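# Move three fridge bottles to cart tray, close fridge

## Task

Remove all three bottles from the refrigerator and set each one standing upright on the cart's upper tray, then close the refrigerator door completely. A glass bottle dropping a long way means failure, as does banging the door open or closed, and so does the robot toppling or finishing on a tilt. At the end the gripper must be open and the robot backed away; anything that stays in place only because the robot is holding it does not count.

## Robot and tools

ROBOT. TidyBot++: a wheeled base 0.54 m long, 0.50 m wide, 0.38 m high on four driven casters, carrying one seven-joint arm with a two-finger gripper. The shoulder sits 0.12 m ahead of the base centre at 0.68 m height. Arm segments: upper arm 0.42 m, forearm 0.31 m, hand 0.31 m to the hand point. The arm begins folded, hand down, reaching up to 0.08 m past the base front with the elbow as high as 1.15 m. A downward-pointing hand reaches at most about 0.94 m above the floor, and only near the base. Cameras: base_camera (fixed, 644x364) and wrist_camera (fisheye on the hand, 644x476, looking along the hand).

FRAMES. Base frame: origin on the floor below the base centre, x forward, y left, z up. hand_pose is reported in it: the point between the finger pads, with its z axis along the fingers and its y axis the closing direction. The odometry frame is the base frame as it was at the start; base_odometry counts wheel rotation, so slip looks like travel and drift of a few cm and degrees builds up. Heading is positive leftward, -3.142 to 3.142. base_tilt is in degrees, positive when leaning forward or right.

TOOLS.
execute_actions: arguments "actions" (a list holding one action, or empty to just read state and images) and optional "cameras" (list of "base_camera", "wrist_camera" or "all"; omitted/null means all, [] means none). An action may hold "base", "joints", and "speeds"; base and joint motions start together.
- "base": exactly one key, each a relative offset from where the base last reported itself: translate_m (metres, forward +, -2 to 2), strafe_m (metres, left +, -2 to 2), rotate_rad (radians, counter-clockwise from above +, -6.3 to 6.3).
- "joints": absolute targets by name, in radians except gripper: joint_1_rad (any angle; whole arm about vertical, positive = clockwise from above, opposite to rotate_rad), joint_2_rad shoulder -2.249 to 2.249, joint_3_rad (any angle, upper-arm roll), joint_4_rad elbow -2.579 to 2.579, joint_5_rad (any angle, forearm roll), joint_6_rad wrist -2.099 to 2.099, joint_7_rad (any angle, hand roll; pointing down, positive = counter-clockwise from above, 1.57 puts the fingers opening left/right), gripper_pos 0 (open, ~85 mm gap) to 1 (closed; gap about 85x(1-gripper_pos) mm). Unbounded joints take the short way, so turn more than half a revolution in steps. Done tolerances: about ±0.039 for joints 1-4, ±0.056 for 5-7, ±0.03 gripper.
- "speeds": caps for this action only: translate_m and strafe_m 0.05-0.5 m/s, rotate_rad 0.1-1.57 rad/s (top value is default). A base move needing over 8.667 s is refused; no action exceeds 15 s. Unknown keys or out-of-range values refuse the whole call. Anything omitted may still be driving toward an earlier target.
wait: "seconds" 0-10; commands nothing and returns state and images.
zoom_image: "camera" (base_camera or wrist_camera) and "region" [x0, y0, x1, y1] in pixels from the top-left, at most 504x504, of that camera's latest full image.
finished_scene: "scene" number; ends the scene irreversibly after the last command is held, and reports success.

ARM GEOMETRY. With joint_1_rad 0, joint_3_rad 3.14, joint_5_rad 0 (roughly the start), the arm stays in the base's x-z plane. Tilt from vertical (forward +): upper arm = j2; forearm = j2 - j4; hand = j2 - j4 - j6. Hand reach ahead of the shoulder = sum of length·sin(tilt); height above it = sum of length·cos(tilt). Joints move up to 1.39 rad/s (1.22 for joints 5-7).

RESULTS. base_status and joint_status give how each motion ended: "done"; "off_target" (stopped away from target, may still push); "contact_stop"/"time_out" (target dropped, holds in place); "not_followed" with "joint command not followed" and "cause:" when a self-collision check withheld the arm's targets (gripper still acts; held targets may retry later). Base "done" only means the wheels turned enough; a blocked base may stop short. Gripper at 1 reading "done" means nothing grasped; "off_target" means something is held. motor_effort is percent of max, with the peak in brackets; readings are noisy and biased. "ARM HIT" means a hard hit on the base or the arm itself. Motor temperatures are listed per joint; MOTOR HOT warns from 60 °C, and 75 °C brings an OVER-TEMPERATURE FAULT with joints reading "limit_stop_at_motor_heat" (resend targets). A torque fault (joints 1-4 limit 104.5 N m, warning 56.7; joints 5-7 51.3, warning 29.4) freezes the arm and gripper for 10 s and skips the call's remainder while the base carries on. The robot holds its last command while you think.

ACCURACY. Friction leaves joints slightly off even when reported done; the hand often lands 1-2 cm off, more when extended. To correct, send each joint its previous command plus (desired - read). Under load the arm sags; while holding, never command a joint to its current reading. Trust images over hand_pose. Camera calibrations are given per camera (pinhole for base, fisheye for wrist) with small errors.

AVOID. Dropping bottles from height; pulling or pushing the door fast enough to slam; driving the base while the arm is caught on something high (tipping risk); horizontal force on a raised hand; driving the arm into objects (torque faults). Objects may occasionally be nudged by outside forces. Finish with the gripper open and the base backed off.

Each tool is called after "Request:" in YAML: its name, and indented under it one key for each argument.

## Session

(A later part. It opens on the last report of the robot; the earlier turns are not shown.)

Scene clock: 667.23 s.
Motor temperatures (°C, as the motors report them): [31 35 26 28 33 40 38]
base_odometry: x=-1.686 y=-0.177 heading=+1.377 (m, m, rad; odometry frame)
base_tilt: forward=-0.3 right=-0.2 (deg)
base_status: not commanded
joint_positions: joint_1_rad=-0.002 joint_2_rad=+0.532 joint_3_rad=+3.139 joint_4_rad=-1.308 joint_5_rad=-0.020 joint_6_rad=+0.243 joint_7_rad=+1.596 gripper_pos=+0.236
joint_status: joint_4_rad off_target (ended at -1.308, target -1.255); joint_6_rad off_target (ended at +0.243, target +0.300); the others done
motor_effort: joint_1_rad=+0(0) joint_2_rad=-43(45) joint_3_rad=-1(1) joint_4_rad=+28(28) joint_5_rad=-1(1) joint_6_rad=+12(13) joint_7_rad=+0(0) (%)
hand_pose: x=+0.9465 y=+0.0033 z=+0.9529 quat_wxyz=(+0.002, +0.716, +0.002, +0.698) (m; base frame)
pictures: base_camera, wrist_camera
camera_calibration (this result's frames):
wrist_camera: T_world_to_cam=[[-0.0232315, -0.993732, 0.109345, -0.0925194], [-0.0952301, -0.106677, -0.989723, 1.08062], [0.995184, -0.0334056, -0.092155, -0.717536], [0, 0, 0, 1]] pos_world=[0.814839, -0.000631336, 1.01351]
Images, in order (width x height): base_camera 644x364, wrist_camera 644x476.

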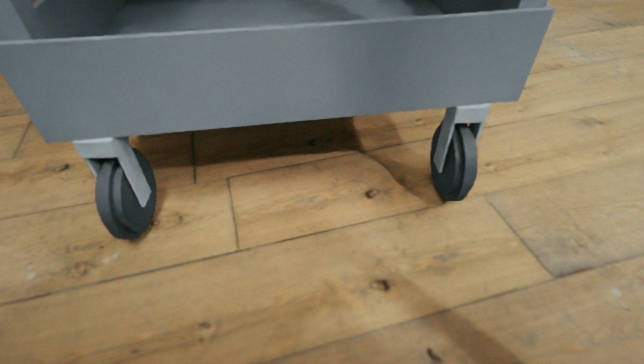

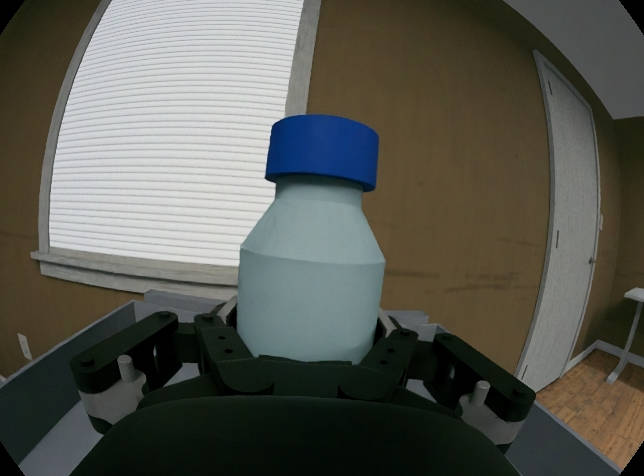

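Request:
execute_actions:
  actions:
    - {"base":{"translate_m":-0.1},"speeds":{"translate_m":0.1},"joints":{"joint_2_rad":0.6,"joint_6_rad":0.4}}
  cameras: []

Request:
execute_actions:
  actions:
    - {"joints":{"joint_2_rad":0.68,"joint_6_rad":0.5}}
  cameras: []

Request:
execute_actions:
  actions:
    - {"joints":{"joint_2_rad":0.74,"joint_6_rad":0.58}}
  cameras: []

Scene clock: 679.33 s.
Motor temperatures (°C, as the motors report them): [31 35 26 28 33 40 38]
base_odometry: x=-1.705 y=-0.275 heading=+1.378 (m, m, rad; odometry frame)
base_tilt: forward=-0.3 right=-0.2 (deg)
base_status: done
joint_positions: joint_1_rad=-0.002 joint_2_rad=+0.631 joint_3_rad=+3.139 joint_4_rad=-1.303 joint_5_rad=-0.020 joint_6_rad=+0.346 joint_7_rad=+1.596 gripper_pos=+0.236
joint_status: all done
motor_effort: joint_1_rad=+0(2) joint_2_rad=-45(48) joint_3_rad=-1(3) joint_4_rad=+27(28) joint_5_rad=-1(0) joint_6_rad=+12(12) joint_7_rad=+0(1) (%)
hand_pose: x=+0.9722 y=+0.0028 z=+0.9049 quat_wxyz=(+0.003, +0.713, +0.001, +0.701) (m; base frame)
pictures: none
No camera images: the call's "cameras" was empty. Leave "cameras" out to get every camera's image.

Scene clock: 680.23 s.
Motor temperatures (°C, as the motors report them): [31 35 26 28 33 40 38]
base_odometry: x=-1.705 y=-0.275 heading=+1.378 (m, m, rad; odometry frame)
base_tilt: forward=-0.3 right=-0.2 (deg)
base_status: not commanded
joint_positions: joint_1_rad=-0.002 joint_2_rad=+0.666 joint_3_rad=+3.139 joint_4_rad=-1.284 joint_5_rad=-0.019 joint_6_rad=+0.448 joint_7_rad=+1.596 gripper_pos=+0.236
joint_status: all done
motor_effort: joint_1_rad=+0(0) joint_2_rad=-41(46) joint_3_rad=-1(2) joint_4_rad=+23(28) joint_5_rad=-2(4) joint_6_rad=+12(17) joint_7_rad=+0(0) (%)
hand_pose: x=+0.9815 y=+0.0022 z=+0.9179 quat_wxyz=(+0.004, +0.682, +0.001, +0.731) (m; base frame)
pictures: none
No camera images: the call's "cameras" was empty. Leave "cameras" out to get every camera's image.

Scene clock: 681.03 s.
Motor temperatures (°C, as the motors report them): [31 35 26 28 33 40 38]
base_odometry: x=-1.705 y=-0.275 heading=+1.378 (m, m, rad; odometry frame)
base_tilt: forward=-0.3 right=-0.2 (deg)
base_status: not commanded
joint_positions: joint_1_rad=-0.002 joint_2_rad=+0.684 joint_3_rad=+3.139 joint_4_rad=-1.260 joint_5_rad=-0.019 joint_6_rad=+0.529 joint_7_rad=+1.596 gripper_pos=+0.236
joint_status: joint_2_rad off_target (ended at +0.684, target +0.740); the others done
motor_effort: joint_1_rad=-1(0) joint_2_rad=-33(39) joint_3_rad=-1(2) joint_4_rad=+19(23) joint_5_rad=-3(3) joint_6_rad=+12(13) joint_7_rad=+0(0) (%)
hand_pose: x=+0.9850 y=+0.0018 z=+0.9418 quat_wxyz=(+0.004, +0.650, +0.000, +0.760) (m; base frame)
pictures: none
No camera images: the call's "cameras" was empty. Leave "cameras" out to get every camera's image.

Request:
execute_actions:
  actions:
    - {"joints":{"joint_2_rad":0.62,"joint_4_rad":-1.28,"joint_6_rad":0.36}}
  cameras: ["wrist_camera"]

Scene clock: 694.57 s.
Motor temperatures (°C, as the motors report them): [31 35 26 28 33 40 38]
base_odometry: x=-1.705 y=-0.275 heading=+1.378 (m, m, rad; odometry frame)
base_tilt: forward=-0.3 right=-0.2 (deg)
base_status: not commanded
joint_positions: joint_1_rad=-0.002 joint_2_rad=+0.666 joint_3_rad=+3.139 joint_4_rad=-1.280 joint_5_rad=-0.019 joint_6_rad=+0.359 joint_7_rad=+1.596 gripper_pos=+0.236
joint_status: joint_2_rad off_target (ended at +0.666, target +0.620); the others done
motor_effort: joint_1_rad=+0(1) joint_2_rad=-46(46) joint_3_rad=-1(2) joint_4_rad=+27(27) joint_5_rad=-1(3) joint_6_rad=+12(13) joint_7_rad=+1(0) (%)
hand_pose: x=+0.9828 y=+0.0028 z=+0.8921 quat_wxyz=(+0.003, +0.713, +0.001, +0.701) (m; base frame)
pictures: wrist_camera
camera_calibration (this result's frames):
wrist_camera: T_world_to_cam=[[-0.0263448, -0.993556, 0.11024, -0.0833535], [-0.0861885, -0.10761, -0.99045, 1.01565], [0.99593, -0.0355946, -0.0827982, -0.768268], [0, 0, 0, 1]] pos_world=[0.850483, -0.000869121, 0.951525]
Images, in order (width x height): wrist_camera 644x476.

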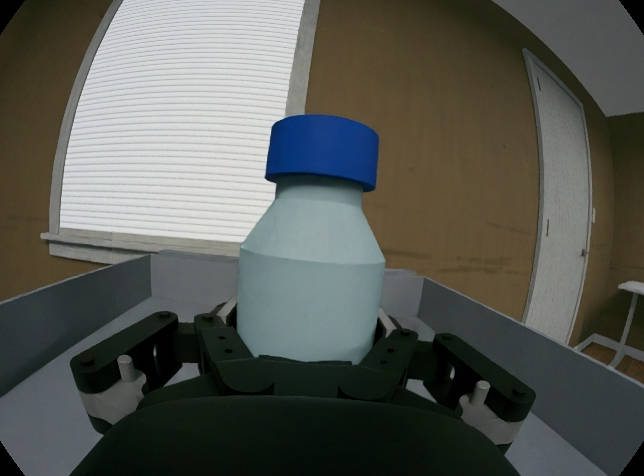

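Request:
execute_actions:
  actions:
    - {"joints":{"gripper_pos":0}}
  cameras: []

Request:
execute_actions:
  actions:
    - {"base":{"translate_m":-0.12},"speeds":{"translate_m":0.08}}
  cameras: []

Request:
execute_actions:
  actions:
    - {"joints":{"joint_2_rad":0.1,"joint_4_rad":-1.6,"joint_6_rad":-0.6}}
  cameras: ["wrist_camera"]

Scene clock: 705.90 s.
Motor temperatures (°C, as the motors report them): [31 36 26 28 33 40 38]
base_odometry: x=-1.705 y=-0.275 heading=+1.378 (m, m, rad; odometry frame)
base_tilt: forward=-0.3 right=-0.2 (deg)
base_status: not commanded
joint_positions: joint_1_rad=-0.003 joint_2_rad=+0.618 joint_3_rad=+3.139 joint_4_rad=-1.280 joint_5_rad=-0.019 joint_6_rad=+0.359 joint_7_rad=+1.596 gripper_pos=+0.000
joint_status: all done
on_its_own: joint_2_rad moved -0.048 to your old target +0.620
motor_effort: joint_1_rad=-1(5) joint_2_rad=-39(46) joint_3_rad=-2(4) joint_4_rad=+23(27) joint_5_rad=-1(0) joint_6_rad=+8(12) joint_7_rad=+0(0) (%)
hand_pose: x=+0.9716 y=+0.0033 z=+0.9335 quat_wxyz=(+0.003, +0.696, +0.002, +0.718) (m; base frame)
pictures: none
No camera images: the call's "cameras" was empty. Leave "cameras" out to get every camera's image.

Scene clock: 707.93 s.
Motor temperatures (°C, as the motors report them): [31 36 26 28 33 40 38]
base_odometry: x=-1.728 y=-0.393 heading=+1.378 (m, m, rad; odometry frame)
base_tilt: forward=-0.3 right=-0.2 (deg)
base_status: done
joint_positions: joint_1_rad=-0.003 joint_2_rad=+0.618 joint_3_rad=+3.139 joint_4_rad=-1.280 joint_5_rad=-0.019 joint_6_rad=+0.359 joint_7_rad=+1.596 gripper_pos=+0.000
joint_status: not commanded
motor_effort: joint_1_rad=+0(1) joint_2_rad=-39(42) joint_3_rad=-1(2) joint_4_rad=+23(24) joint_5_rad=-1(1) joint_6_rad=+9(9) joint_7_rad=+0(1) (%)
hand_pose: x=+0.9717 y=+0.0033 z=+0.9333 quat_wxyz=(+0.003, +0.696, +0.002, +0.718) (m; base frame)
pictures: none
No camera images: the call's "cameras" was empty. Leave "cameras" out to get every camera's image.

Scene clock: 709.70 s.
Motor temperatures (°C, as the motors report them): [31 36 26 28 33 40 38]
base_odometry: x=-1.728 y=-0.393 heading=+1.378 (m, m, rad; odometry frame)
base_tilt: forward=-0.3 right=-0.1 (deg)
base_status: not commanded
joint_positions: joint_1_rad=-0.003 joint_2_rad=+0.100 joint_3_rad=+3.139 joint_4_rad=-1.573 joint_5_rad=-0.019 joint_6_rad=-0.573 joint_7_rad=+1.596 gripper_pos=+0.000
joint_status: all done
motor_effort: joint_1_rad=-1(1) joint_2_rad=-22(40) joint_3_rad=-1(2) joint_4_rad=+22(23) joint_5_rad=-1(1) joint_6_rad=+7(9) joint_7_rad=+0(0) (%)
hand_pose: x=+0.7167 y=+0.0080 z=+0.8738 quat_wxyz=(-0.004, +0.901, +0.009, +0.433) (m; base frame)
pictures: wrist_camera
camera_calibration (this result's frames):
wrist_camera: T_world_to_cam=[[0.0642587, -0.993122, 0.0978714, -0.137304], [-0.672623, -0.115552, -0.730908, 1.16867], [0.73719, -0.0188634, -0.675422, 0.198486], [0, 0, 0, 1]] pos_world=[0.648576, 0.00242626, 1.00169]
Images, in order (width x height): wrist_camera 644x476.

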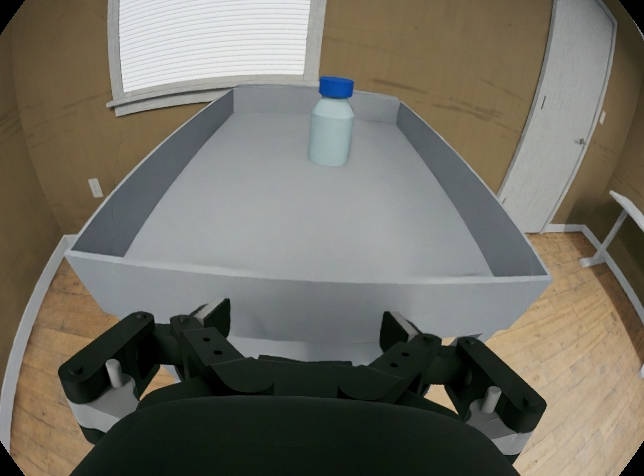

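Request:
execute_actions:
  actions:
    - {"joints":{"joint_2_rad":-0.385,"joint_4_rad":-2.3,"joint_6_rad":0.2}}
  cameras: []

Request:
execute_actions:
  actions:
    - {"base":{"rotate_rad":-2.763}}
  cameras: []

Request:
execute_actions:
  actions:
    - {"base":{"strafe_m":0.62}}
  cameras: []

Request:
execute_actions:
  actions:
    - {"base":{"translate_m":0.345}}

Scene clock: 733.23 s.
Motor temperatures (°C, as the motors report them): [31 36 26 28 33 40 38]
base_odometry: x=-1.728 y=-0.393 heading=+1.378 (m, m, rad; odometry frame)
base_tilt: forward=-0.3 right=-0.2 (deg)
base_status: not commanded
joint_positions: joint_1_rad=-0.003 joint_2_rad=-0.378 joint_3_rad=+3.139 joint_4_rad=-2.275 joint_5_rad=-0.019 joint_6_rad=+0.169 joint_7_rad=+1.596 gripper_pos=+0.000
joint_status: all done
motor_effort: joint_1_rad=+0(0) joint_2_rad=-7(24) joint_3_rad=+0(0) joint_4_rad=+23(24) joint_5_rad=-2(1) joint_6_rad=+8(9) joint_7_rad=+0(1) (%)
hand_pose: x=+0.5690 y=+0.0031 z=+0.9231 quat_wxyz=(+0.002, +0.761, +0.004, +0.649) (m; base frame)
pictures: none
No camera images: the call's "cameras" was empty. Leave "cameras" out to get every camera's image.

Scene clock: 736.30 s.
Motor temperatures (°C, as the motors report them): [31 35 26 28 33 40 38]
base_odometry: x=-1.728 y=-0.393 heading=-1.385 (m, m, rad; odometry frame)
base_tilt: forward=-0.3 right=-0.2 (deg)
base_status: done
joint_positions: joint_1_rad=-0.003 joint_2_rad=-0.378 joint_3_rad=+3.139 joint_4_rad=-2.275 joint_5_rad=-0.019 joint_6_rad=+0.169 joint_7_rad=+1.596 gripper_pos=+0.000
joint_status: not commanded
motor_effort: joint_1_rad=-1(1) joint_2_rad=-7(8) joint_3_rad=-1(2) joint_4_rad=+23(23) joint_5_rad=-1(1) joint_6_rad=+8(9) joint_7_rad=+0(0) (%)
hand_pose: x=+0.5690 y=+0.0031 z=+0.9232 quat_wxyz=(+0.002, +0.761, +0.004, +0.649) (m; base frame)
pictures: none
No camera images: the call's "cameras" was empty. Leave "cameras" out to get every camera's image.

Scene clock: 738.90 s.
Motor temperatures (°C, as the motors report them): [31 35 26 28 33 40 38]
base_odometry: x=-1.119 y=-0.279 heading=-1.385 (m, m, rad; odometry frame)
base_tilt: forward=-0.3 right=-0.2 (deg)
base_status: done
joint_positions: joint_1_rad=-0.003 joint_2_rad=-0.378 joint_3_rad=+3.139 joint_4_rad=-2.275 joint_5_rad=-0.019 joint_6_rad=+0.169 joint_7_rad=+1.596 gripper_pos=+0.000
joint_status: not commanded
motor_effort: joint_1_rad=-1(1) joint_2_rad=-8(7) joint_3_rad=+0(1) joint_4_rad=+23(23) joint_5_rad=-2(1) joint_6_rad=+9(9) joint_7_rad=+0(0) (%)
hand_pose: x=+0.5690 y=+0.0031 z=+0.9232 quat_wxyz=(+0.002, +0.761, +0.004, +0.649) (m; base frame)
pictures: none
No camera images: the call's "cameras" was empty. Leave "cameras" out to get every camera's image.

Scene clock: 740.93 s.
Motor temperatures (°C, as the motors report them): [31 35 26 28 33 40 38]
base_odometry: x=-1.055 y=-0.618 heading=-1.385 (m, m, rad; odometry frame)
base_tilt: forward=-0.3 right=-0.2 (deg)
base_status: done
joint_positions: joint_1_rad=-0.003 joint_2_rad=-0.379 joint_3_rad=+3.139 joint_4_rad=-2.276 joint_5_rad=-0.019 joint_6_rad=+0.170 joint_7_rad=+1.596 gripper_pos=+0.000
joint_status: not commanded
motor_effort: joint_1_rad=+0(2) joint_2_rad=-7(10) joint_3_rad=-1(0) joint_4_rad=+23(24) joint_5_rad=-1(1) joint_6_rad=+8(9) joint_7_rad=+0(0) (%)
hand_pose: x=+0.5687 y=+0.0031 z=+0.9234 quat_wxyz=(+0.002, +0.760, +0.004, +0.650) (m; base frame)
pictures: base_camera, wrist_camera
camera_calibration (this result's frames):
wrist_camera: T_world_to_cam=[[-0.00601877, -0.99338, 0.114715, -0.113043], [-0.223203, -0.110489, -0.96849, 1.06861], [0.974753, -0.031434, -0.221061, -0.213584], [0, 0, 0, 1]] pos_world=[0.446027, -0.000939639, 1.00069]
Images, in order (width x height): base_camera 644x364, wrist_camera 644x476.

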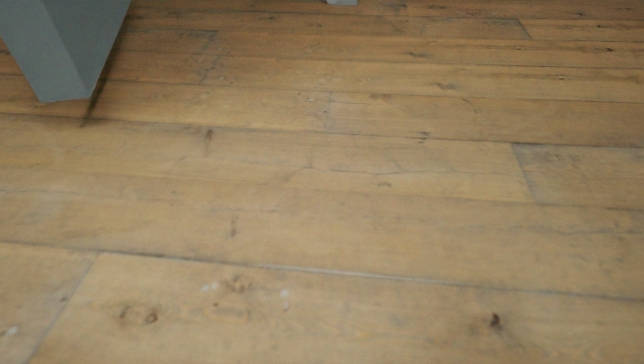

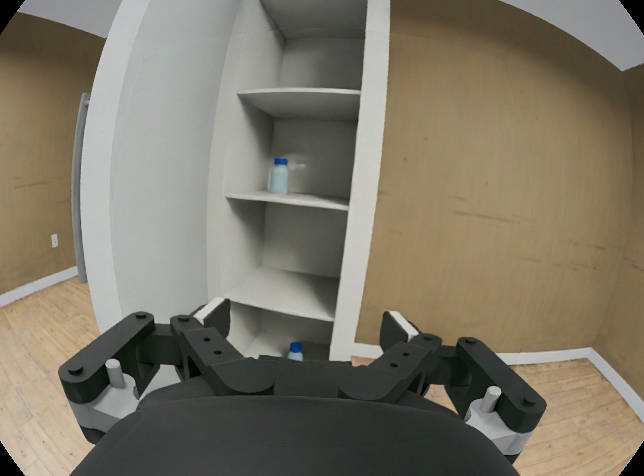

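Request:
execute_actions:
  actions:
    - {"joints":{"joint_2_rad":0.5,"joint_4_rad":-1.24,"joint_6_rad":0.33,"gripper_pos":1}}
  cameras: []

Request:
execute_actions:
  actions:
    - {"base":{"translate_m":0.25},"speeds":{"translate_m":0.15}}
  cameras: []

Request:
execute_actions:
  actions:
    - {"base":{"strafe_m":0.3},"speeds":{"strafe_m":0.06}}

Scene clock: 756.83 s.
Motor temperatures (°C, as the motors report them): [31 35 26 28 33 40 38]
base_odometry: x=-1.055 y=-0.618 heading=-1.385 (m, m, rad; odometry frame)
base_tilt: forward=-0.3 right=-0.2 (deg)
base_status: not commanded
joint_positions: joint_1_rad=-0.003 joint_2_rad=+0.497 joint_3_rad=+3.139 joint_4_rad=-1.269 joint_5_rad=-0.019 joint_6_rad=+0.297 joint_7_rad=+1.596 gripper_pos=+0.999
joint_status: all done
motor_effort: joint_1_rad=-1(0) joint_2_rad=-37(39) joint_3_rad=-1(1) joint_4_rad=+23(23) joint_5_rad=-1(0) joint_6_rad=+9(9) joint_7_rad=+0(1) (%)
hand_pose: x=+0.9378 y=+0.0036 z=+1.0224 quat_wxyz=(+0.002, +0.670, +0.002, +0.742) (m; base frame)
pictures: none
No camera images: the call's "cameras" was empty. Leave "cameras" out to get every camera's image.

Scene clock: 759.17 s.
Motor temperatures (°C, as the motors report them): [31 35 26 28 33 40 38]
base_odometry: x=-1.008 y=-0.864 heading=-1.384 (m, m, rad; odometry frame)
base_tilt: forward=-0.3 right=-0.2 (deg)
base_status: done
joint_positions: joint_1_rad=-0.003 joint_2_rad=+0.500 joint_3_rad=+3.139 joint_4_rad=-1.267 joint_5_rad=-0.019 joint_6_rad=+0.299 joint_7_rad=+1.596 gripper_pos=+0.999
joint_status: not commanded
motor_effort: joint_1_rad=-1(2) joint_2_rad=-37(39) joint_3_rad=-1(2) joint_4_rad=+24(24) joint_5_rad=-2(1) joint_6_rad=+9(9) joint_7_rad=+1(0) (%)
hand_pose: x=+0.9387 y=+0.0036 z=+1.0217 quat_wxyz=(+0.002, +0.670, +0.002, +0.742) (m; base frame)
pictures: none
No camera images: the call's "cameras" was empty. Leave "cameras" out to get every camera's image.

Scene clock: 764.67 s.
Motor temperatures (°C, as the motors report them): [31 35 26 28 33 40 38]
base_odometry: x=-0.713 y=-0.808 heading=-1.384 (m, m, rad; odometry frame)
base_tilt: forward=-0.2 right=-0.2 (deg)
base_status: done
joint_positions: joint_1_rad=+0.000 joint_2_rad=+0.500 joint_3_rad=+3.139 joint_4_rad=-1.267 joint_5_rad=-0.019 joint_6_rad=+0.299 joint_7_rad=+1.596 gripper_pos=+0.999
joint_status: not commanded
motor_effort: joint_1_rad=-1(7) joint_2_rad=-36(38) joint_3_rad=-1(5) joint_4_rad=+23(24) joint_5_rad=-2(1) joint_6_rad=+9(9) joint_7_rad=+0(0) (%)
hand_pose: x=+0.9387 y=+0.0008 z=+1.0218 quat_wxyz=(+0.003, +0.670, +0.001, +0.743) (m; base frame)
pictures: base_camera, wrist_camera
camera_calibration (this result's frames):
wrist_camera: T_world_to_cam=[[-0.0407113, -0.993541, 0.10592, -0.0828148], [0.0321661, -0.107256, -0.993711, 1.03231], [0.998653, -0.0370482, 0.0363249, -0.83798], [0, 0, 0, 1]] pos_world=[0.800275, -0.00260456, 1.06503]
Images, in order (width x height): base_camera 644x364, wrist_camera 644x476.

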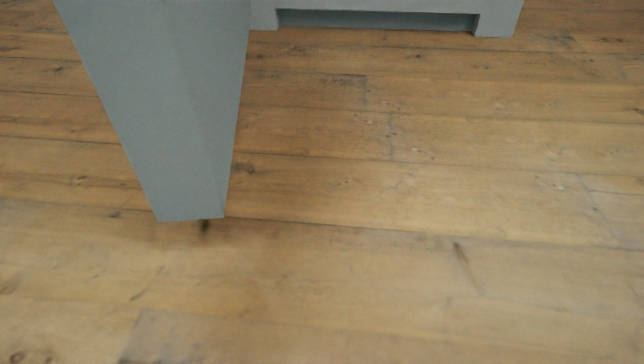

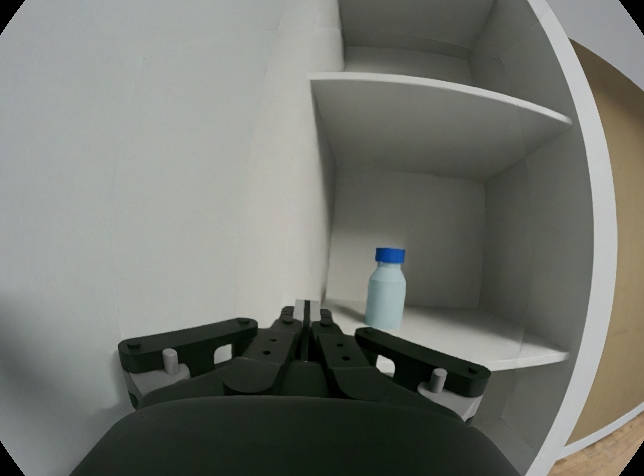

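Request:
execute_actions:
  actions:
    - {"base":{"strafe_m":0.25},"speeds":{"strafe_m":0.05}}

Scene clock: 776.40 s.
Motor temperatures (°C, as the motors report them): [31 35 26 28 33 40 38]
base_odometry: x=-0.468 y=-0.762 heading=-1.385 (m, m, rad; odometry frame)
base_tilt: forward=-0.3 right=-0.1 (deg)
base_status: done
joint_positions: joint_1_rad=+0.189 joint_2_rad=+0.500 joint_3_rad=+3.232 joint_4_rad=-1.264 joint_5_rad=-0.019 joint_6_rad=+0.301 joint_7_rad=+1.596 gripper_pos=+0.999
joint_status: not commanded
motor_effort: joint_1_rad=-36(41) joint_2_rad=-37(39) joint_3_rad=-20(22) joint_4_rad=+25(25) joint_5_rad=-1(5) joint_6_rad=+9(9) joint_7_rad=+0(1) (%)
hand_pose: x=+0.9135 y=-0.2038 z=+1.0245 quat_wxyz=(+0.119, +0.664, -0.073, +0.735) (m; base frame)
pictures: base_camera, wrist_camera
camera_calibration (this result's frames):
wrist_camera: T_world_to_cam=[[-0.304199, -0.940723, 0.15001, -0.0811571], [-0.00385321, -0.156256, -0.987709, 1.03059], [0.952601, -0.301038, 0.0439081, -0.840037], [0, 0, 0, 1]] pos_world=[0.779503, -0.168193, 1.06698]
Images, in order (width x height): base_camera 644x364, wrist_camera 644x476.

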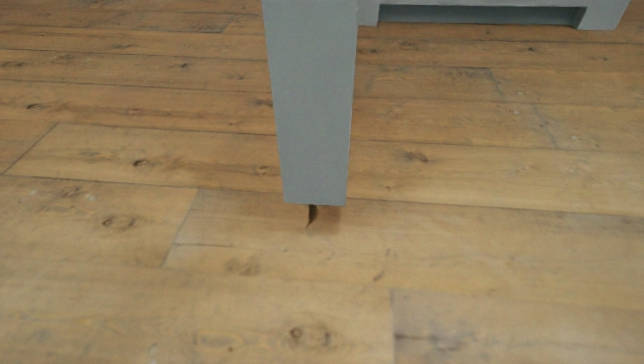

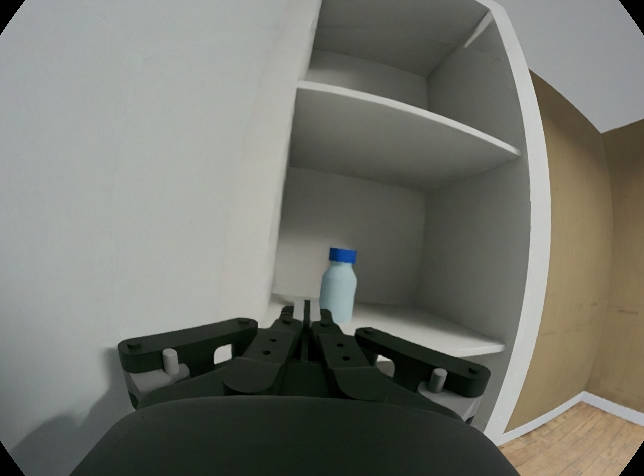

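Request:
execute_actions:
  actions:
    - {"base":{"strafe_m":-0.52},"speeds":{"strafe_m":0.15}}
  cameras: []

Request:
execute_actions:
  actions:
    - {"joints":{"joint_1_rad":-0.1,"joint_2_rad":0.56,"joint_3_rad":3.14,"joint_4_rad":-1.27,"joint_6_rad":0.28,"gripper_pos":0}}
  cameras: ["wrist_camera"]

Scene clock: 793.93 s.
Motor temperatures (°C, as the motors report them): [32 36 26 29 33 40 38]
base_odometry: x=-0.979 y=-0.858 heading=-1.385 (m, m, rad; odometry frame)
base_tilt: forward=-0.3 right=-0.1 (deg)
base_status: done
joint_positions: joint_1_rad=+0.011 joint_2_rad=+0.499 joint_3_rad=+3.152 joint_4_rad=-1.264 joint_5_rad=-0.019 joint_6_rad=+0.301 joint_7_rad=+1.596 gripper_pos=+0.999
joint_status: not commanded
motor_effort: joint_1_rad=-1(35) joint_2_rad=-36(37) joint_3_rad=-1(20) joint_4_rad=+24(28) joint_5_rad=-1(2) joint_6_rad=+9(9) joint_7_rad=+0(0) (%)
hand_pose: x=+0.9383 y=-0.0155 z=+1.0251 quat_wxyz=(+0.014, +0.668, -0.005, +0.744) (m; base frame)
pictures: none
No camera images: the call's "cameras" was empty. Leave "cameras" out to get every camera's image.

Scene clock: 795.03 s.
Motor temperatures (°C, as the motors report them): [32 36 26 29 33 40 38]
base_odometry: x=-0.979 y=-0.858 heading=-1.385 (m, m, rad; odometry frame)
base_tilt: forward=-0.3 right=-0.1 (deg)
base_status: not commanded
joint_positions: joint_1_rad=-0.092 joint_2_rad=+0.560 joint_3_rad=+3.147 joint_4_rad=-1.264 joint_5_rad=-0.019 joint_6_rad=+0.301 joint_7_rad=+1.596 gripper_pos=+0.000
joint_status: all done
motor_effort: joint_1_rad=+0(3) joint_2_rad=-38(41) joint_3_rad=-1(3) joint_4_rad=+23(25) joint_5_rad=-1(1) joint_6_rad=+9(10) joint_7_rad=+0(1) (%)
hand_pose: x=+0.9547 y=+0.0739 z=+0.9742 quat_wxyz=(-0.026, +0.689, +0.032, +0.723) (m; base frame)
pictures: wrist_camera
camera_calibration (this result's frames):
wrist_camera: T_world_to_cam=[[0.0502372, -0.992392, 0.112404, -0.0978126], [-0.0134114, -0.113206, -0.993481, 1.03606], [0.998647, 0.0484022, -0.0189965, -0.801929], [0, 0, 0, 1]] pos_world=[0.819653, 0.0590354, 1.02507]
Images, in order (width x height): wrist_camera 644x476.

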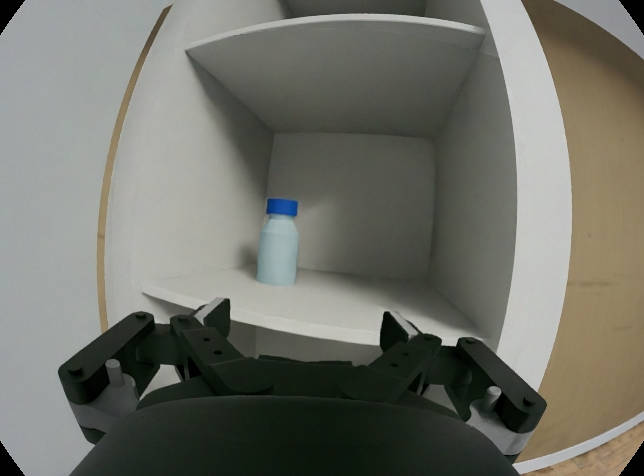

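Request:
execute_actions:
  actions:
    - {"base":{"translate_m":0.2},"speeds":{"translate_m":0.08},"joints":{"joint_1_rad":-0.12}}
  cameras: ["wrist_camera"]

Scene clock: 808.97 s.
Motor temperatures (°C, as the motors report them): [32 36 26 29 33 40 38]
base_odometry: x=-0.943 y=-1.055 heading=-1.385 (m, m, rad; odometry frame)
base_tilt: forward=-0.3 right=-0.2 (deg)
base_status: done
joint_positions: joint_1_rad=-0.102 joint_2_rad=+0.560 joint_3_rad=+3.147 joint_4_rad=-1.264 joint_5_rad=-0.019 joint_6_rad=+0.301 joint_7_rad=+1.596 gripper_pos=+0.000
joint_status: all done
motor_effort: joint_1_rad=+0(2) joint_2_rad=-38(41) joint_3_rad=-1(2) joint_4_rad=+23(25) joint_5_rad=-1(1) joint_6_rad=+8(9) joint_7_rad=+0(0) (%)
hand_pose: x=+0.9539 y=+0.0820 z=+0.9742 quat_wxyz=(-0.030, +0.689, +0.035, +0.723) (m; base frame)
pictures: wrist_camera
camera_calibration (this result's frames):
wrist_camera: T_world_to_cam=[[0.0598729, -0.991857, 0.112404, -0.0989593], [-0.0123018, -0.11333, -0.993481, 1.03593], [0.99813, 0.0580998, -0.0189871, -0.801873], [0, 0, 0, 1]] pos_world=[0.819043, 0.0658376, 1.02508]
Images, in order (width x height): wrist_camera 644x476.

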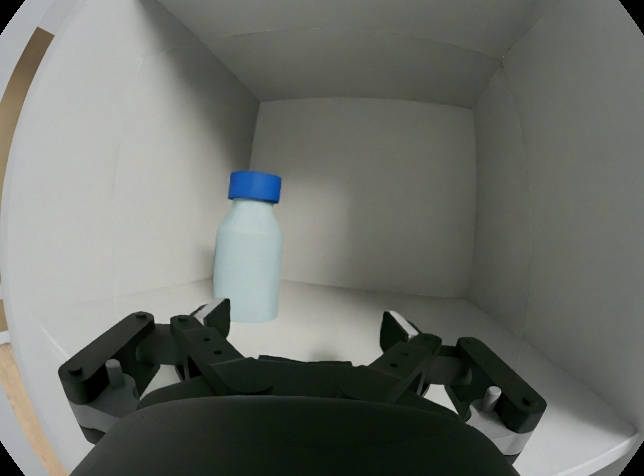

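Request:
execute_actions:
  actions:
    - {"joints":{"joint_1_rad":-0.2}}
  cameras: ["wrist_camera"]

Scene clock: 818.83 s.
Motor temperatures (°C, as the motors report them): [31 36 26 29 33 40 38]
base_odometry: x=-0.943 y=-1.055 heading=-1.385 (m, m, rad; odometry frame)
base_tilt: forward=-0.3 right=-0.2 (deg)
base_status: not commanded
joint_positions: joint_1_rad=-0.191 joint_2_rad=+0.560 joint_3_rad=+3.145 joint_4_rad=-1.264 joint_5_rad=-0.019 joint_6_rad=+0.301 joint_7_rad=+1.596 gripper_pos=+0.000
joint_status: all done
motor_effort: joint_1_rad=-1(3) joint_2_rad=-38(38) joint_3_rad=-1(3) joint_4_rad=+24(23) joint_5_rad=-1(2) joint_6_rad=+9(8) joint_7_rad=+0(1) (%)
hand_pose: x=+0.9431 y=+0.1570 z=+0.9742 quat_wxyz=(-0.063, +0.687, +0.066, +0.721) (m; base frame)
pictures: wrist_camera
camera_calibration (this result's frames):
wrist_camera: T_world_to_cam=[[0.14956, -0.982475, 0.111241, -0.108842], [-0.0022003, -0.112837, -0.993611, 1.03483], [0.98875, 0.148359, -0.0190376, -0.8007], [0, 0, 0, 1]] pos_world=[0.810248, 0.128624, 1.02508]
Images, in order (width x height): wrist_camera 644x476.

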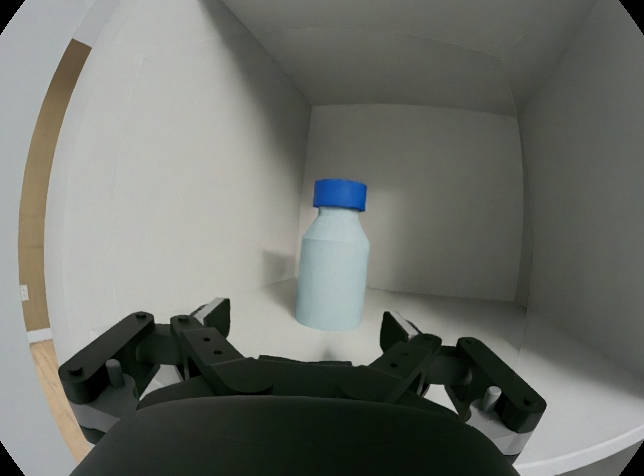

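Request:
execute_actions:
  actions:
    - {"base":{"translate_m":0.1},"speeds":{"translate_m":0.06}}
  cameras: ["wrist_camera"]

Scene clock: 826.13 s.
Motor temperatures (°C, as the motors report them): [31 36 26 29 33 40 38]
base_odometry: x=-0.924 y=-1.153 heading=-1.386 (m, m, rad; odometry frame)
base_tilt: forward=-0.3 right=-0.2 (deg)
base_status: done
joint_positions: joint_1_rad=-0.191 joint_2_rad=+0.554 joint_3_rad=+3.145 joint_4_rad=-1.264 joint_5_rad=-0.019 joint_6_rad=+0.301 joint_7_rad=+1.596 gripper_pos=+0.000
joint_status: not commanded
motor_effort: joint_1_rad=+0(2) joint_2_rad=-37(39) joint_3_rad=-1(3) joint_4_rad=+23(24) joint_5_rad=-1(1) joint_6_rad=+8(9) joint_7_rad=+0(1) (%)
hand_pose: x=+0.9413 y=+0.1566 z=+0.9795 quat_wxyz=(-0.063, +0.685, +0.066, +0.723) (m; base frame)
pictures: wrist_camera
camera_calibration (this result's frames):
wrist_camera: T_world_to_cam=[[0.14889, -0.982605, 0.110989, -0.10859], [0.00395747, -0.111647, -0.99374, 1.03419], [0.988846, 0.148397, -0.0127345, -0.805009], [0, 0, 0, 1]] pos_world=[0.808105, 0.128223, 1.02951]
Images, in order (width x height): wrist_camera 644x476.

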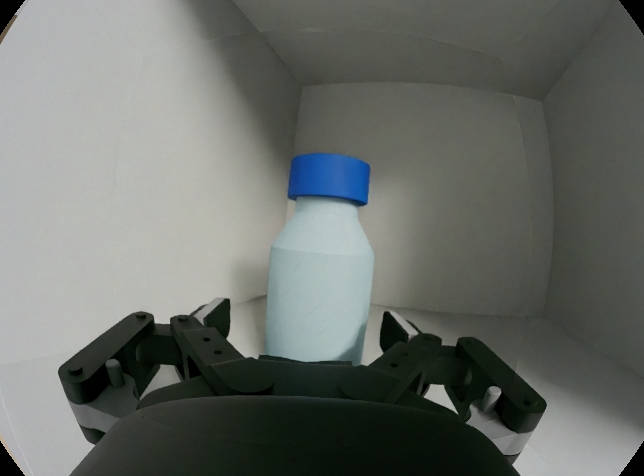

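Request:
execute_actions:
  actions:
    - {"base":{"translate_m":0.06},"speeds":{"translate_m":0.05}}
  cameras: ["wrist_camera"]

Scene clock: 832.17 s.
Motor temperatures (°C, as the motors report them): [31 36 26 29 33 40 38]
base_odometry: x=-0.913 y=-1.212 heading=-1.386 (m, m, rad; odometry frame)
base_tilt: forward=-0.3 right=-0.2 (deg)
base_status: done
joint_positions: joint_1_rad=-0.191 joint_2_rad=+0.553 joint_3_rad=+3.145 joint_4_rad=-1.264 joint_5_rad=-0.019 joint_6_rad=+0.301 joint_7_rad=+1.596 gripper_pos=+0.000
joint_status: not commanded
motor_effort: joint_1_rad=-1(1) joint_2_rad=-36(37) joint_3_rad=-1(2) joint_4_rad=+22(23) joint_5_rad=-1(1) joint_6_rad=+8(8) joint_7_rad=+0(0) (%)
hand_pose: x=+0.9410 y=+0.1566 z=+0.9804 quat_wxyz=(-0.063, +0.684, +0.066, +0.723) (m; base frame)
pictures: wrist_camera
camera_calibration (this result's frames):
wrist_camera: T_world_to_cam=[[0.148779, -0.982627, 0.110948, -0.108549], [0.00495104, -0.111455, -0.993757, 1.03408], [0.988858, 0.1484, -0.0117171, -0.805704], [0, 0, 0, 1]] pos_world=[0.807757, 0.128156, 1.03023]
Images, in order (width x height): wrist_camera 644x476.

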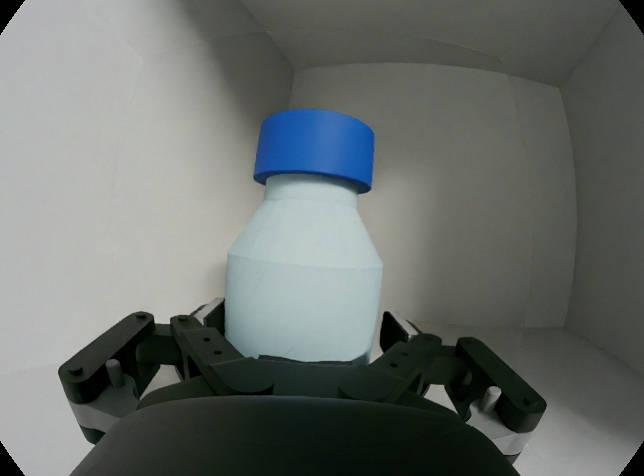

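Request:
execute_actions:
  actions:
    - {"joints":{"gripper_pos":1}}
  cameras: []

Request:
execute_actions:
  actions:
    - {"joints":{"joint_2_rad":0.47,"joint_6_rad":0.25}}
  cameras: []

Request:
execute_actions:
  actions:
    - {"base":{"translate_m":-0.55},"speeds":{"translate_m":0.12}}
  cameras: ["wrist_camera"]

Scene clock: 841.63 s.
Motor temperatures (°C, as the motors report them): [31 36 26 29 33 40 38]
base_odometry: x=-0.913 y=-1.212 heading=-1.386 (m, m, rad; odometry frame)
base_tilt: forward=-0.3 right=-0.2 (deg)
base_status: not commanded
joint_positions: joint_1_rad=-0.191 joint_2_rad=+0.553 joint_3_rad=+3.145 joint_4_rad=-1.264 joint_5_rad=-0.019 joint_6_rad=+0.301 joint_7_rad=+1.596 gripper_pos=+0.229
joint_status: gripper_pos off_target (ended at +0.229, target +1.000)
motor_effort: joint_1_rad=+1(2) joint_2_rad=-36(36) joint_3_rad=-1(0) joint_4_rad=+22(22) joint_5_rad=-1(1) joint_6_rad=+9(9) joint_7_rad=+1(1) (%)
hand_pose: x=+0.9410 y=+0.1567 z=+0.9804 quat_wxyz=(-0.063, +0.684, +0.066, +0.723) (m; base frame)
pictures: none
No camera images: the call's "cameras" was empty. Leave "cameras" out to get every camera's image.

Scene clock: 842.60 s.
Motor temperatures (°C, as the motors report them): [31 36 26 29 33 40 38]
base_odometry: x=-0.913 y=-1.212 heading=-1.386 (m, m, rad; odometry frame)
base_tilt: forward=-0.3 right=-0.2 (deg)
base_status: not commanded
joint_positions: joint_1_rad=-0.191 joint_2_rad=+0.515 joint_3_rad=+3.145 joint_4_rad=-1.277 joint_5_rad=-0.019 joint_6_rad=+0.253 joint_7_rad=+1.596 gripper_pos=+0.229
joint_status: joint_2_rad off_target (ended at +0.515, target +0.470); the others done
motor_effort: joint_1_rad=+0(0) joint_2_rad=-43(44) joint_3_rad=-1(2) joint_4_rad=+28(29) joint_5_rad=+0(1) joint_6_rad=+13(13) joint_7_rad=+0(0) (%)
hand_pose: x=+0.9294 y=+0.1547 z=+0.9891 quat_wxyz=(-0.063, +0.692, +0.067, +0.716) (m; base frame)
pictures: none
No camera images: the call's "cameras" was empty. Leave "cameras" out to get every camera's image.

Scene clock: 847.80 s.
Motor temperatures (°C, as the motors report them): [31 37 26 29 33 40 38]
base_odometry: x=-1.014 y=-0.672 heading=-1.387 (m, m, rad; odometry frame)
base_tilt: forward=-0.3 right=-0.2 (deg)
base_status: done
joint_positions: joint_1_rad=-0.191 joint_2_rad=+0.506 joint_3_rad=+3.145 joint_4_rad=-1.277 joint_5_rad=-0.019 joint_6_rad=+0.252 joint_7_rad=+1.596 gripper_pos=+0.229
joint_status: not commanded
motor_effort: joint_1_rad=+0(4) joint_2_rad=-43(47) joint_3_rad=-1(3) joint_4_rad=+29(30) joint_5_rad=-2(1) joint_6_rad=+13(13) joint_7_rad=+0(0) (%)
hand_pose: x=+0.9267 y=+0.1541 z=+0.9961 quat_wxyz=(-0.063, +0.690, +0.066, +0.718) (m; base frame)
pictures: wrist_camera
camera_calibration (this result's frames):
wrist_camera: T_world_to_cam=[[0.151259, -0.982227, 0.111138, -0.113115], [-0.00939601, -0.113855, -0.993453, 1.06283], [0.988449, 0.149225, -0.0264506, -0.776102], [0, 0, 0, 1]] pos_world=[0.794234, 0.125718, 1.04792]
Images, in order (width x height): wrist_camera 644x476.

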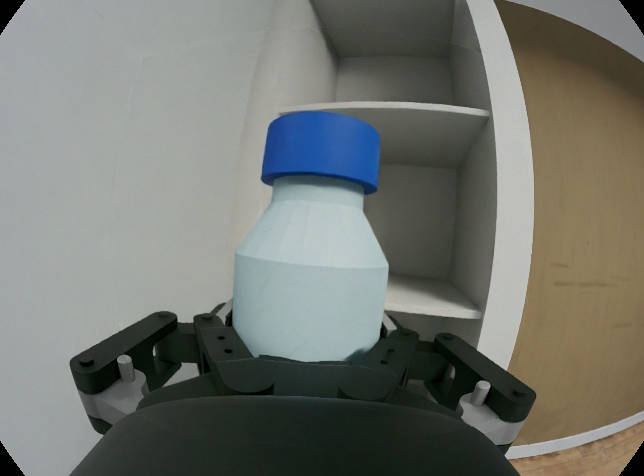

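Request:
execute_actions:
  actions:
    - {"joints":{"joint_1_rad":0,"joint_2_rad":-0.385,"joint_4_rad":-2.06,"joint_6_rad":0.10}}
  cameras: []

Request:
execute_actions:
  actions:
    - {"base":{"rotate_rad":2.765},"speeds":{"rotate_rad":0.8}}
  cameras: []

Request:
execute_actions:
  actions:
    - {"base":{"strafe_m":0.754},"speeds":{"strafe_m":0.3}}
  cameras: []

Request:
execute_actions:
  actions:
    - {"base":{"translate_m":0.2},"speeds":{"translate_m":0.2}}
  cameras: ["base_camera"]

Scene clock: 862.47 s.
Motor temperatures (°C, as the motors report them): [31 37 26 29 33 40 38]
base_odometry: x=-1.014 y=-0.672 heading=-1.387 (m, m, rad; odometry frame)
base_tilt: forward=-0.4 right=-0.2 (deg)
base_status: not commanded
joint_positions: joint_1_rad=-0.026 joint_2_rad=-0.360 joint_3_rad=+3.145 joint_4_rad=-2.067 joint_5_rad=-0.019 joint_6_rad=+0.103 joint_7_rad=+1.596 gripper_pos=+0.229
joint_status: all done
motor_effort: joint_1_rad=-1(1) joint_2_rad=-12(45) joint_3_rad=+0(2) joint_4_rad=+29(29) joint_5_rad=+0(1) joint_6_rad=+13(13) joint_7_rad=+0(0) (%)
hand_pose: x=+0.5933 y=+0.0111 z=+1.0226 quat_wxyz=(-0.005, +0.719, +0.009, +0.695) (m; base frame)
pictures: none
No camera images: the call's "cameras" was empty. Leave "cameras" out to get every camera's image.

Scene clock: 866.80 s.
Motor temperatures (°C, as the motors report them): [31 37 26 29 33 40 38]
base_odometry: x=-1.015 y=-0.672 heading=+1.378 (m, m, rad; odometry frame)
base_tilt: forward=-0.3 right=-0.1 (deg)
base_status: done
joint_positions: joint_1_rad=-0.018 joint_2_rad=-0.360 joint_3_rad=+3.144 joint_4_rad=-2.067 joint_5_rad=-0.019 joint_6_rad=+0.102 joint_7_rad=+1.596 gripper_pos=+0.229
joint_status: not commanded
motor_effort: joint_1_rad=-1(2) joint_2_rad=-12(13) joint_3_rad=+0(2) joint_4_rad=+29(29) joint_5_rad=-1(1) joint_6_rad=+13(13) joint_7_rad=+0(0) (%)
hand_pose: x=+0.5933 y=+0.0080 z=+1.0226 quat_wxyz=(-0.003, +0.719, +0.007, +0.695) (m; base frame)
pictures: none
No camera images: the call's "cameras" was empty. Leave "cameras" out to get every camera's image.

Scene clock: 870.30 s.
Motor temperatures (°C, as the motors report them): [31 37 26 29 33 40 38]
base_odometry: x=-1.755 y=-0.528 heading=+1.379 (m, m, rad; odometry frame)
base_tilt: forward=-0.3 right=-0.1 (deg)
base_status: done
joint_positions: joint_1_rad=-0.017 joint_2_rad=-0.360 joint_3_rad=+3.143 joint_4_rad=-2.067 joint_5_rad=-0.019 joint_6_rad=+0.102 joint_7_rad=+1.596 gripper_pos=+0.229
joint_status: not commanded
motor_effort: joint_1_rad=-1(3) joint_2_rad=-12(12) joint_3_rad=-1(2) joint_4_rad=+29(29) joint_5_rad=-2(1) joint_6_rad=+13(13) joint_7_rad=+0(0) (%)
hand_pose: x=+0.5933 y=+0.0078 z=+1.0226 quat_wxyz=(-0.003, +0.719, +0.007, +0.695) (m; base frame)
pictures: none
No camera images: the call's "cameras" was empty. Leave "cameras" out to get every camera's image.

Scene clock: 872.07 s.
Motor temperatures (°C, as the motors report them): [31 37 26 29 33 40 38]
base_odometry: x=-1.717 y=-0.332 heading=+1.379 (m, m, rad; odometry frame)
base_tilt: forward=-0.3 right=-0.2 (deg)
base_status: done
joint_positions: joint_1_rad=-0.017 joint_2_rad=-0.363 joint_3_rad=+3.143 joint_4_rad=-2.067 joint_5_rad=-0.019 joint_6_rad=+0.102 joint_7_rad=+1.596 gripper_pos=+0.229
joint_status: not commanded
motor_effort: joint_1_rad=+0(1) joint_2_rad=-12(15) joint_3_rad=+0(0) joint_4_rad=+29(30) joint_5_rad=-1(1) joint_6_rad=+13(13) joint_7_rad=+0(0) (%)
hand_pose: x=+0.5923 y=+0.0078 z=+1.0236 quat_wxyz=(-0.003, +0.718, +0.007, +0.696) (m; base frame)
pictures: base_camera
Images, in order (width x height): base_camera 644x364.

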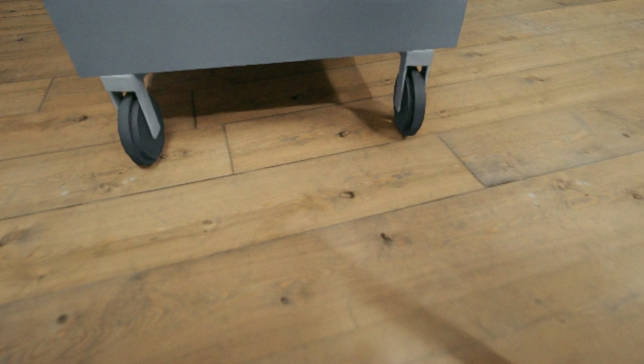

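Request:
execute_actions:
  actions:
    - {"joints":{"joint_1_rad":0.16,"joint_2_rad":0.5,"joint_4_rad":-1.255,"joint_6_rad":0.3}}
  cameras: []

Request:
execute_actions:
  actions:
    - {"joints":{"joint_2_rad":0.6,"joint_6_rad":0.4}}
  cameras: []

Request:
execute_actions:
  actions:
    - {"joints":{"joint_2_rad":0.64,"joint_4_rad":-1.26,"joint_6_rad":0.42}}
  cameras: ["wrist_camera"]

Scene clock: 886.37 s.
Motor temperatures (°C, as the motors report them): [31 36 26 29 33 40 38]
base_odometry: x=-1.717 y=-0.332 heading=+1.379 (m, m, rad; odometry frame)
base_tilt: forward=-0.3 right=-0.1 (deg)
base_status: not commanded
joint_positions: joint_1_rad=+0.136 joint_2_rad=+0.537 joint_3_rad=+3.143 joint_4_rad=-1.312 joint_5_rad=-0.019 joint_6_rad=+0.240 joint_7_rad=+1.596 gripper_pos=+0.229
joint_status: joint_4_rad off_target (ended at -1.312, target -1.255); joint_6_rad off_target (ended at +0.240, target +0.300); the others done
motor_effort: joint_1_rad=+0(1) joint_2_rad=-44(45) joint_3_rad=-1(2) joint_4_rad=+28(30) joint_5_rad=-1(1) joint_6_rad=+13(13) joint_7_rad=+0(0) (%)
hand_pose: x=+0.9397 y=-0.1137 z=+0.9451 quat_wxyz=(+0.052, +0.719, -0.048, +0.691) (m; base frame)
pictures: none
No camera images: the call's "cameras" was empty. Leave "cameras" out to get every camera's image.

Scene clock: 887.60 s.
Motor temperatures (°C, as the motors report them): [31 36 26 29 33 40 38]
base_odometry: x=-1.717 y=-0.332 heading=+1.379 (m, m, rad; odometry frame)
base_tilt: forward=-0.3 right=-0.1 (deg)
base_status: not commanded
joint_positions: joint_1_rad=+0.136 joint_2_rad=+0.637 joint_3_rad=+3.143 joint_4_rad=-1.305 joint_5_rad=-0.019 joint_6_rad=+0.342 joint_7_rad=+1.596 gripper_pos=+0.229
joint_status: joint_6_rad off_target (ended at +0.342, target +0.400); the others done
motor_effort: joint_1_rad=-1(0) joint_2_rad=-46(48) joint_3_rad=-2(1) joint_4_rad=+27(29) joint_5_rad=-1(1) joint_6_rad=+13(14) joint_7_rad=+0(1) (%)
hand_pose: x=+0.9653 y=-0.1178 z=+0.8971 quat_wxyz=(+0.053, +0.716, -0.048, +0.695) (m; base frame)
pictures: none
No camera images: the call's "cameras" was empty. Leave "cameras" out to get every camera's image.

Scene clock: 888.30 s.
Motor temperatures (°C, as the motors report them): [31 36 26 29 33 40 38]
base_odometry: x=-1.717 y=-0.332 heading=+1.379 (m, m, rad; odometry frame)
base_tilt: forward=-0.3 right=-0.2 (deg)
base_status: not commanded
joint_positions: joint_1_rad=+0.136 joint_2_rad=+0.642 joint_3_rad=+3.143 joint_4_rad=-1.302 joint_5_rad=-0.019 joint_6_rad=+0.360 joint_7_rad=+1.596 gripper_pos=+0.229
joint_status: joint_4_rad off_target (ended at -1.302, target -1.260); joint_6_rad off_target (ended at +0.360, target +0.420); the others done
motor_effort: joint_1_rad=-1(2) joint_2_rad=-42(47) joint_3_rad=-1(2) joint_4_rad=+25(28) joint_5_rad=-1(0) joint_6_rad=+12(14) joint_7_rad=+0(0) (%)
hand_pose: x=+0.9669 y=-0.1181 z=+0.8999 quat_wxyz=(+0.054, +0.710, -0.048, +0.700) (m; base frame)
pictures: wrist_camera
camera_calibration (this result's frames):
wrist_camera: T_world_to_cam=[[-0.167278, -0.97942, 0.112934, -0.0692048], [-0.0978525, -0.0974895, -0.990414, 1.02138], [0.981042, -0.176725, -0.0795309, -0.761327], [0, 0, 0, 1]] pos_world=[0.835261, -0.102753, 0.958851]
Images, in order (width x height): wrist_camera 644x476.

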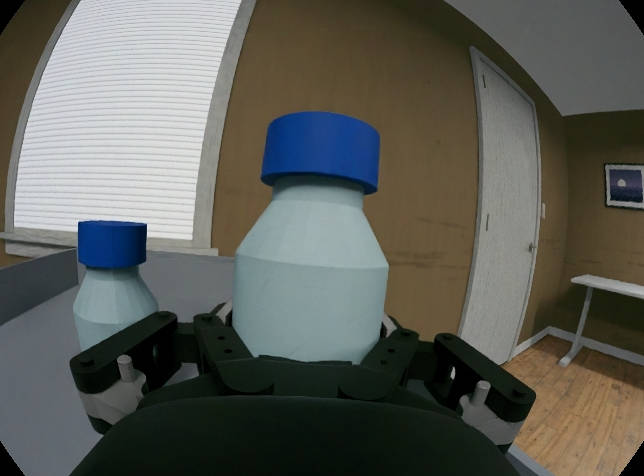

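Request:
execute_actions:
  actions:
    - {"joints":{"gripper_pos":0}}
  cameras: []

Request:
execute_actions:
  actions:
    - {"base":{"translate_m":-0.12},"speeds":{"translate_m":0.08}}
  cameras: []

Request:
execute_actions:
  actions:
    - {"joints":{"joint_1_rad":0,"joint_2_rad":0.1,"joint_4_rad":-1.6,"joint_6_rad":-0.6}}
  cameras: ["wrist_camera"]

Scene clock: 898.60 s.
Motor temperatures (°C, as the motors report them): [31 36 26 29 33 40 38]
base_odometry: x=-1.717 y=-0.332 heading=+1.379 (m, m, rad; odometry frame)
base_tilt: forward=-0.3 right=-0.2 (deg)
base_status: not commanded
joint_positions: joint_1_rad=+0.136 joint_2_rad=+0.636 joint_3_rad=+3.143 joint_4_rad=-1.283 joint_5_rad=-0.019 joint_6_rad=+0.391 joint_7_rad=+1.596 gripper_pos=+0.000
joint_status: all done
motor_effort: joint_1_rad=-1(2) joint_2_rad=-39(41) joint_3_rad=-1(2) joint_4_rad=+23(26) joint_5_rad=-1(1) joint_6_rad=+9(13) joint_7_rad=+0(0) (%)
hand_pose: x=+0.9672 y=-0.1184 z=+0.9269 quat_wxyz=(+0.056, +0.690, -0.047, +0.720) (m; base frame)
pictures: none
No camera images: the call's "cameras" was empty. Leave "cameras" out to get every camera's image.

Scene clock: 900.60 s.
Motor temperatures (°C, as the motors report them): [31 37 26 29 33 40 38]
base_odometry: x=-1.740 y=-0.450 heading=+1.379 (m, m, rad; odometry frame)
base_tilt: forward=-0.3 right=-0.1 (deg)
base_status: done
joint_positions: joint_1_rad=+0.138 joint_2_rad=+0.637 joint_3_rad=+3.143 joint_4_rad=-1.282 joint_5_rad=-0.019 joint_6_rad=+0.391 joint_7_rad=+1.596 gripper_pos=+0.000
joint_status: not commanded
motor_effort: joint_1_rad=-1(2) joint_2_rad=-39(42) joint_3_rad=-1(2) joint_4_rad=+23(24) joint_5_rad=-1(0) joint_6_rad=+9(9) joint_7_rad=+0(1) (%)
hand_pose: x=+0.9674 y=-0.1195 z=+0.9257 quat_wxyz=(+0.056, +0.690, -0.048, +0.720) (m; base frame)
pictures: none
No camera images: the call's "cameras" was empty. Leave "cameras" out to get every camera's image.

Scene clock: 902.37 s.
Motor temperatures (°C, as the motors report them): [31 37 26 29 33 40 38]
base_odometry: x=-1.740 y=-0.450 heading=+1.379 (m, m, rad; odometry frame)
base_tilt: forward=-0.4 right=-0.2 (deg)
base_status: not commanded
joint_positions: joint_1_rad=+0.025 joint_2_rad=+0.101 joint_3_rad=+3.143 joint_4_rad=-1.573 joint_5_rad=-0.019 joint_6_rad=-0.573 joint_7_rad=+1.596 gripper_pos=+0.000
joint_status: all done
motor_effort: joint_1_rad=-1(1) joint_2_rad=-23(43) joint_3_rad=-1(2) joint_4_rad=+22(24) joint_5_rad=-1(2) joint_6_rad=+7(9) joint_7_rad=+0(0) (%)
hand_pose: x=+0.7168 y=-0.0116 z=+0.8729 quat_wxyz=(+0.003, +0.902, -0.006, +0.432) (m; base frame)
pictures: wrist_camera
camera_calibration (this result's frames):
wrist_camera: T_world_to_cam=[[0.0317917, -0.994649, 0.098294, -0.133745], [-0.677182, -0.0937671, -0.729817, 1.16842], [0.735128, -0.0433608, -0.67654, 0.199678], [0, 0, 0, 1]] pos_world=[0.648699, -0.0148116, 1.00097]
Images, in order (width x height): wrist_camera 644x476.

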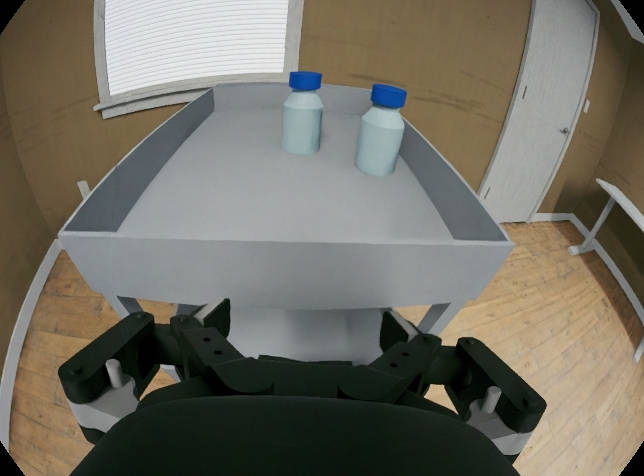

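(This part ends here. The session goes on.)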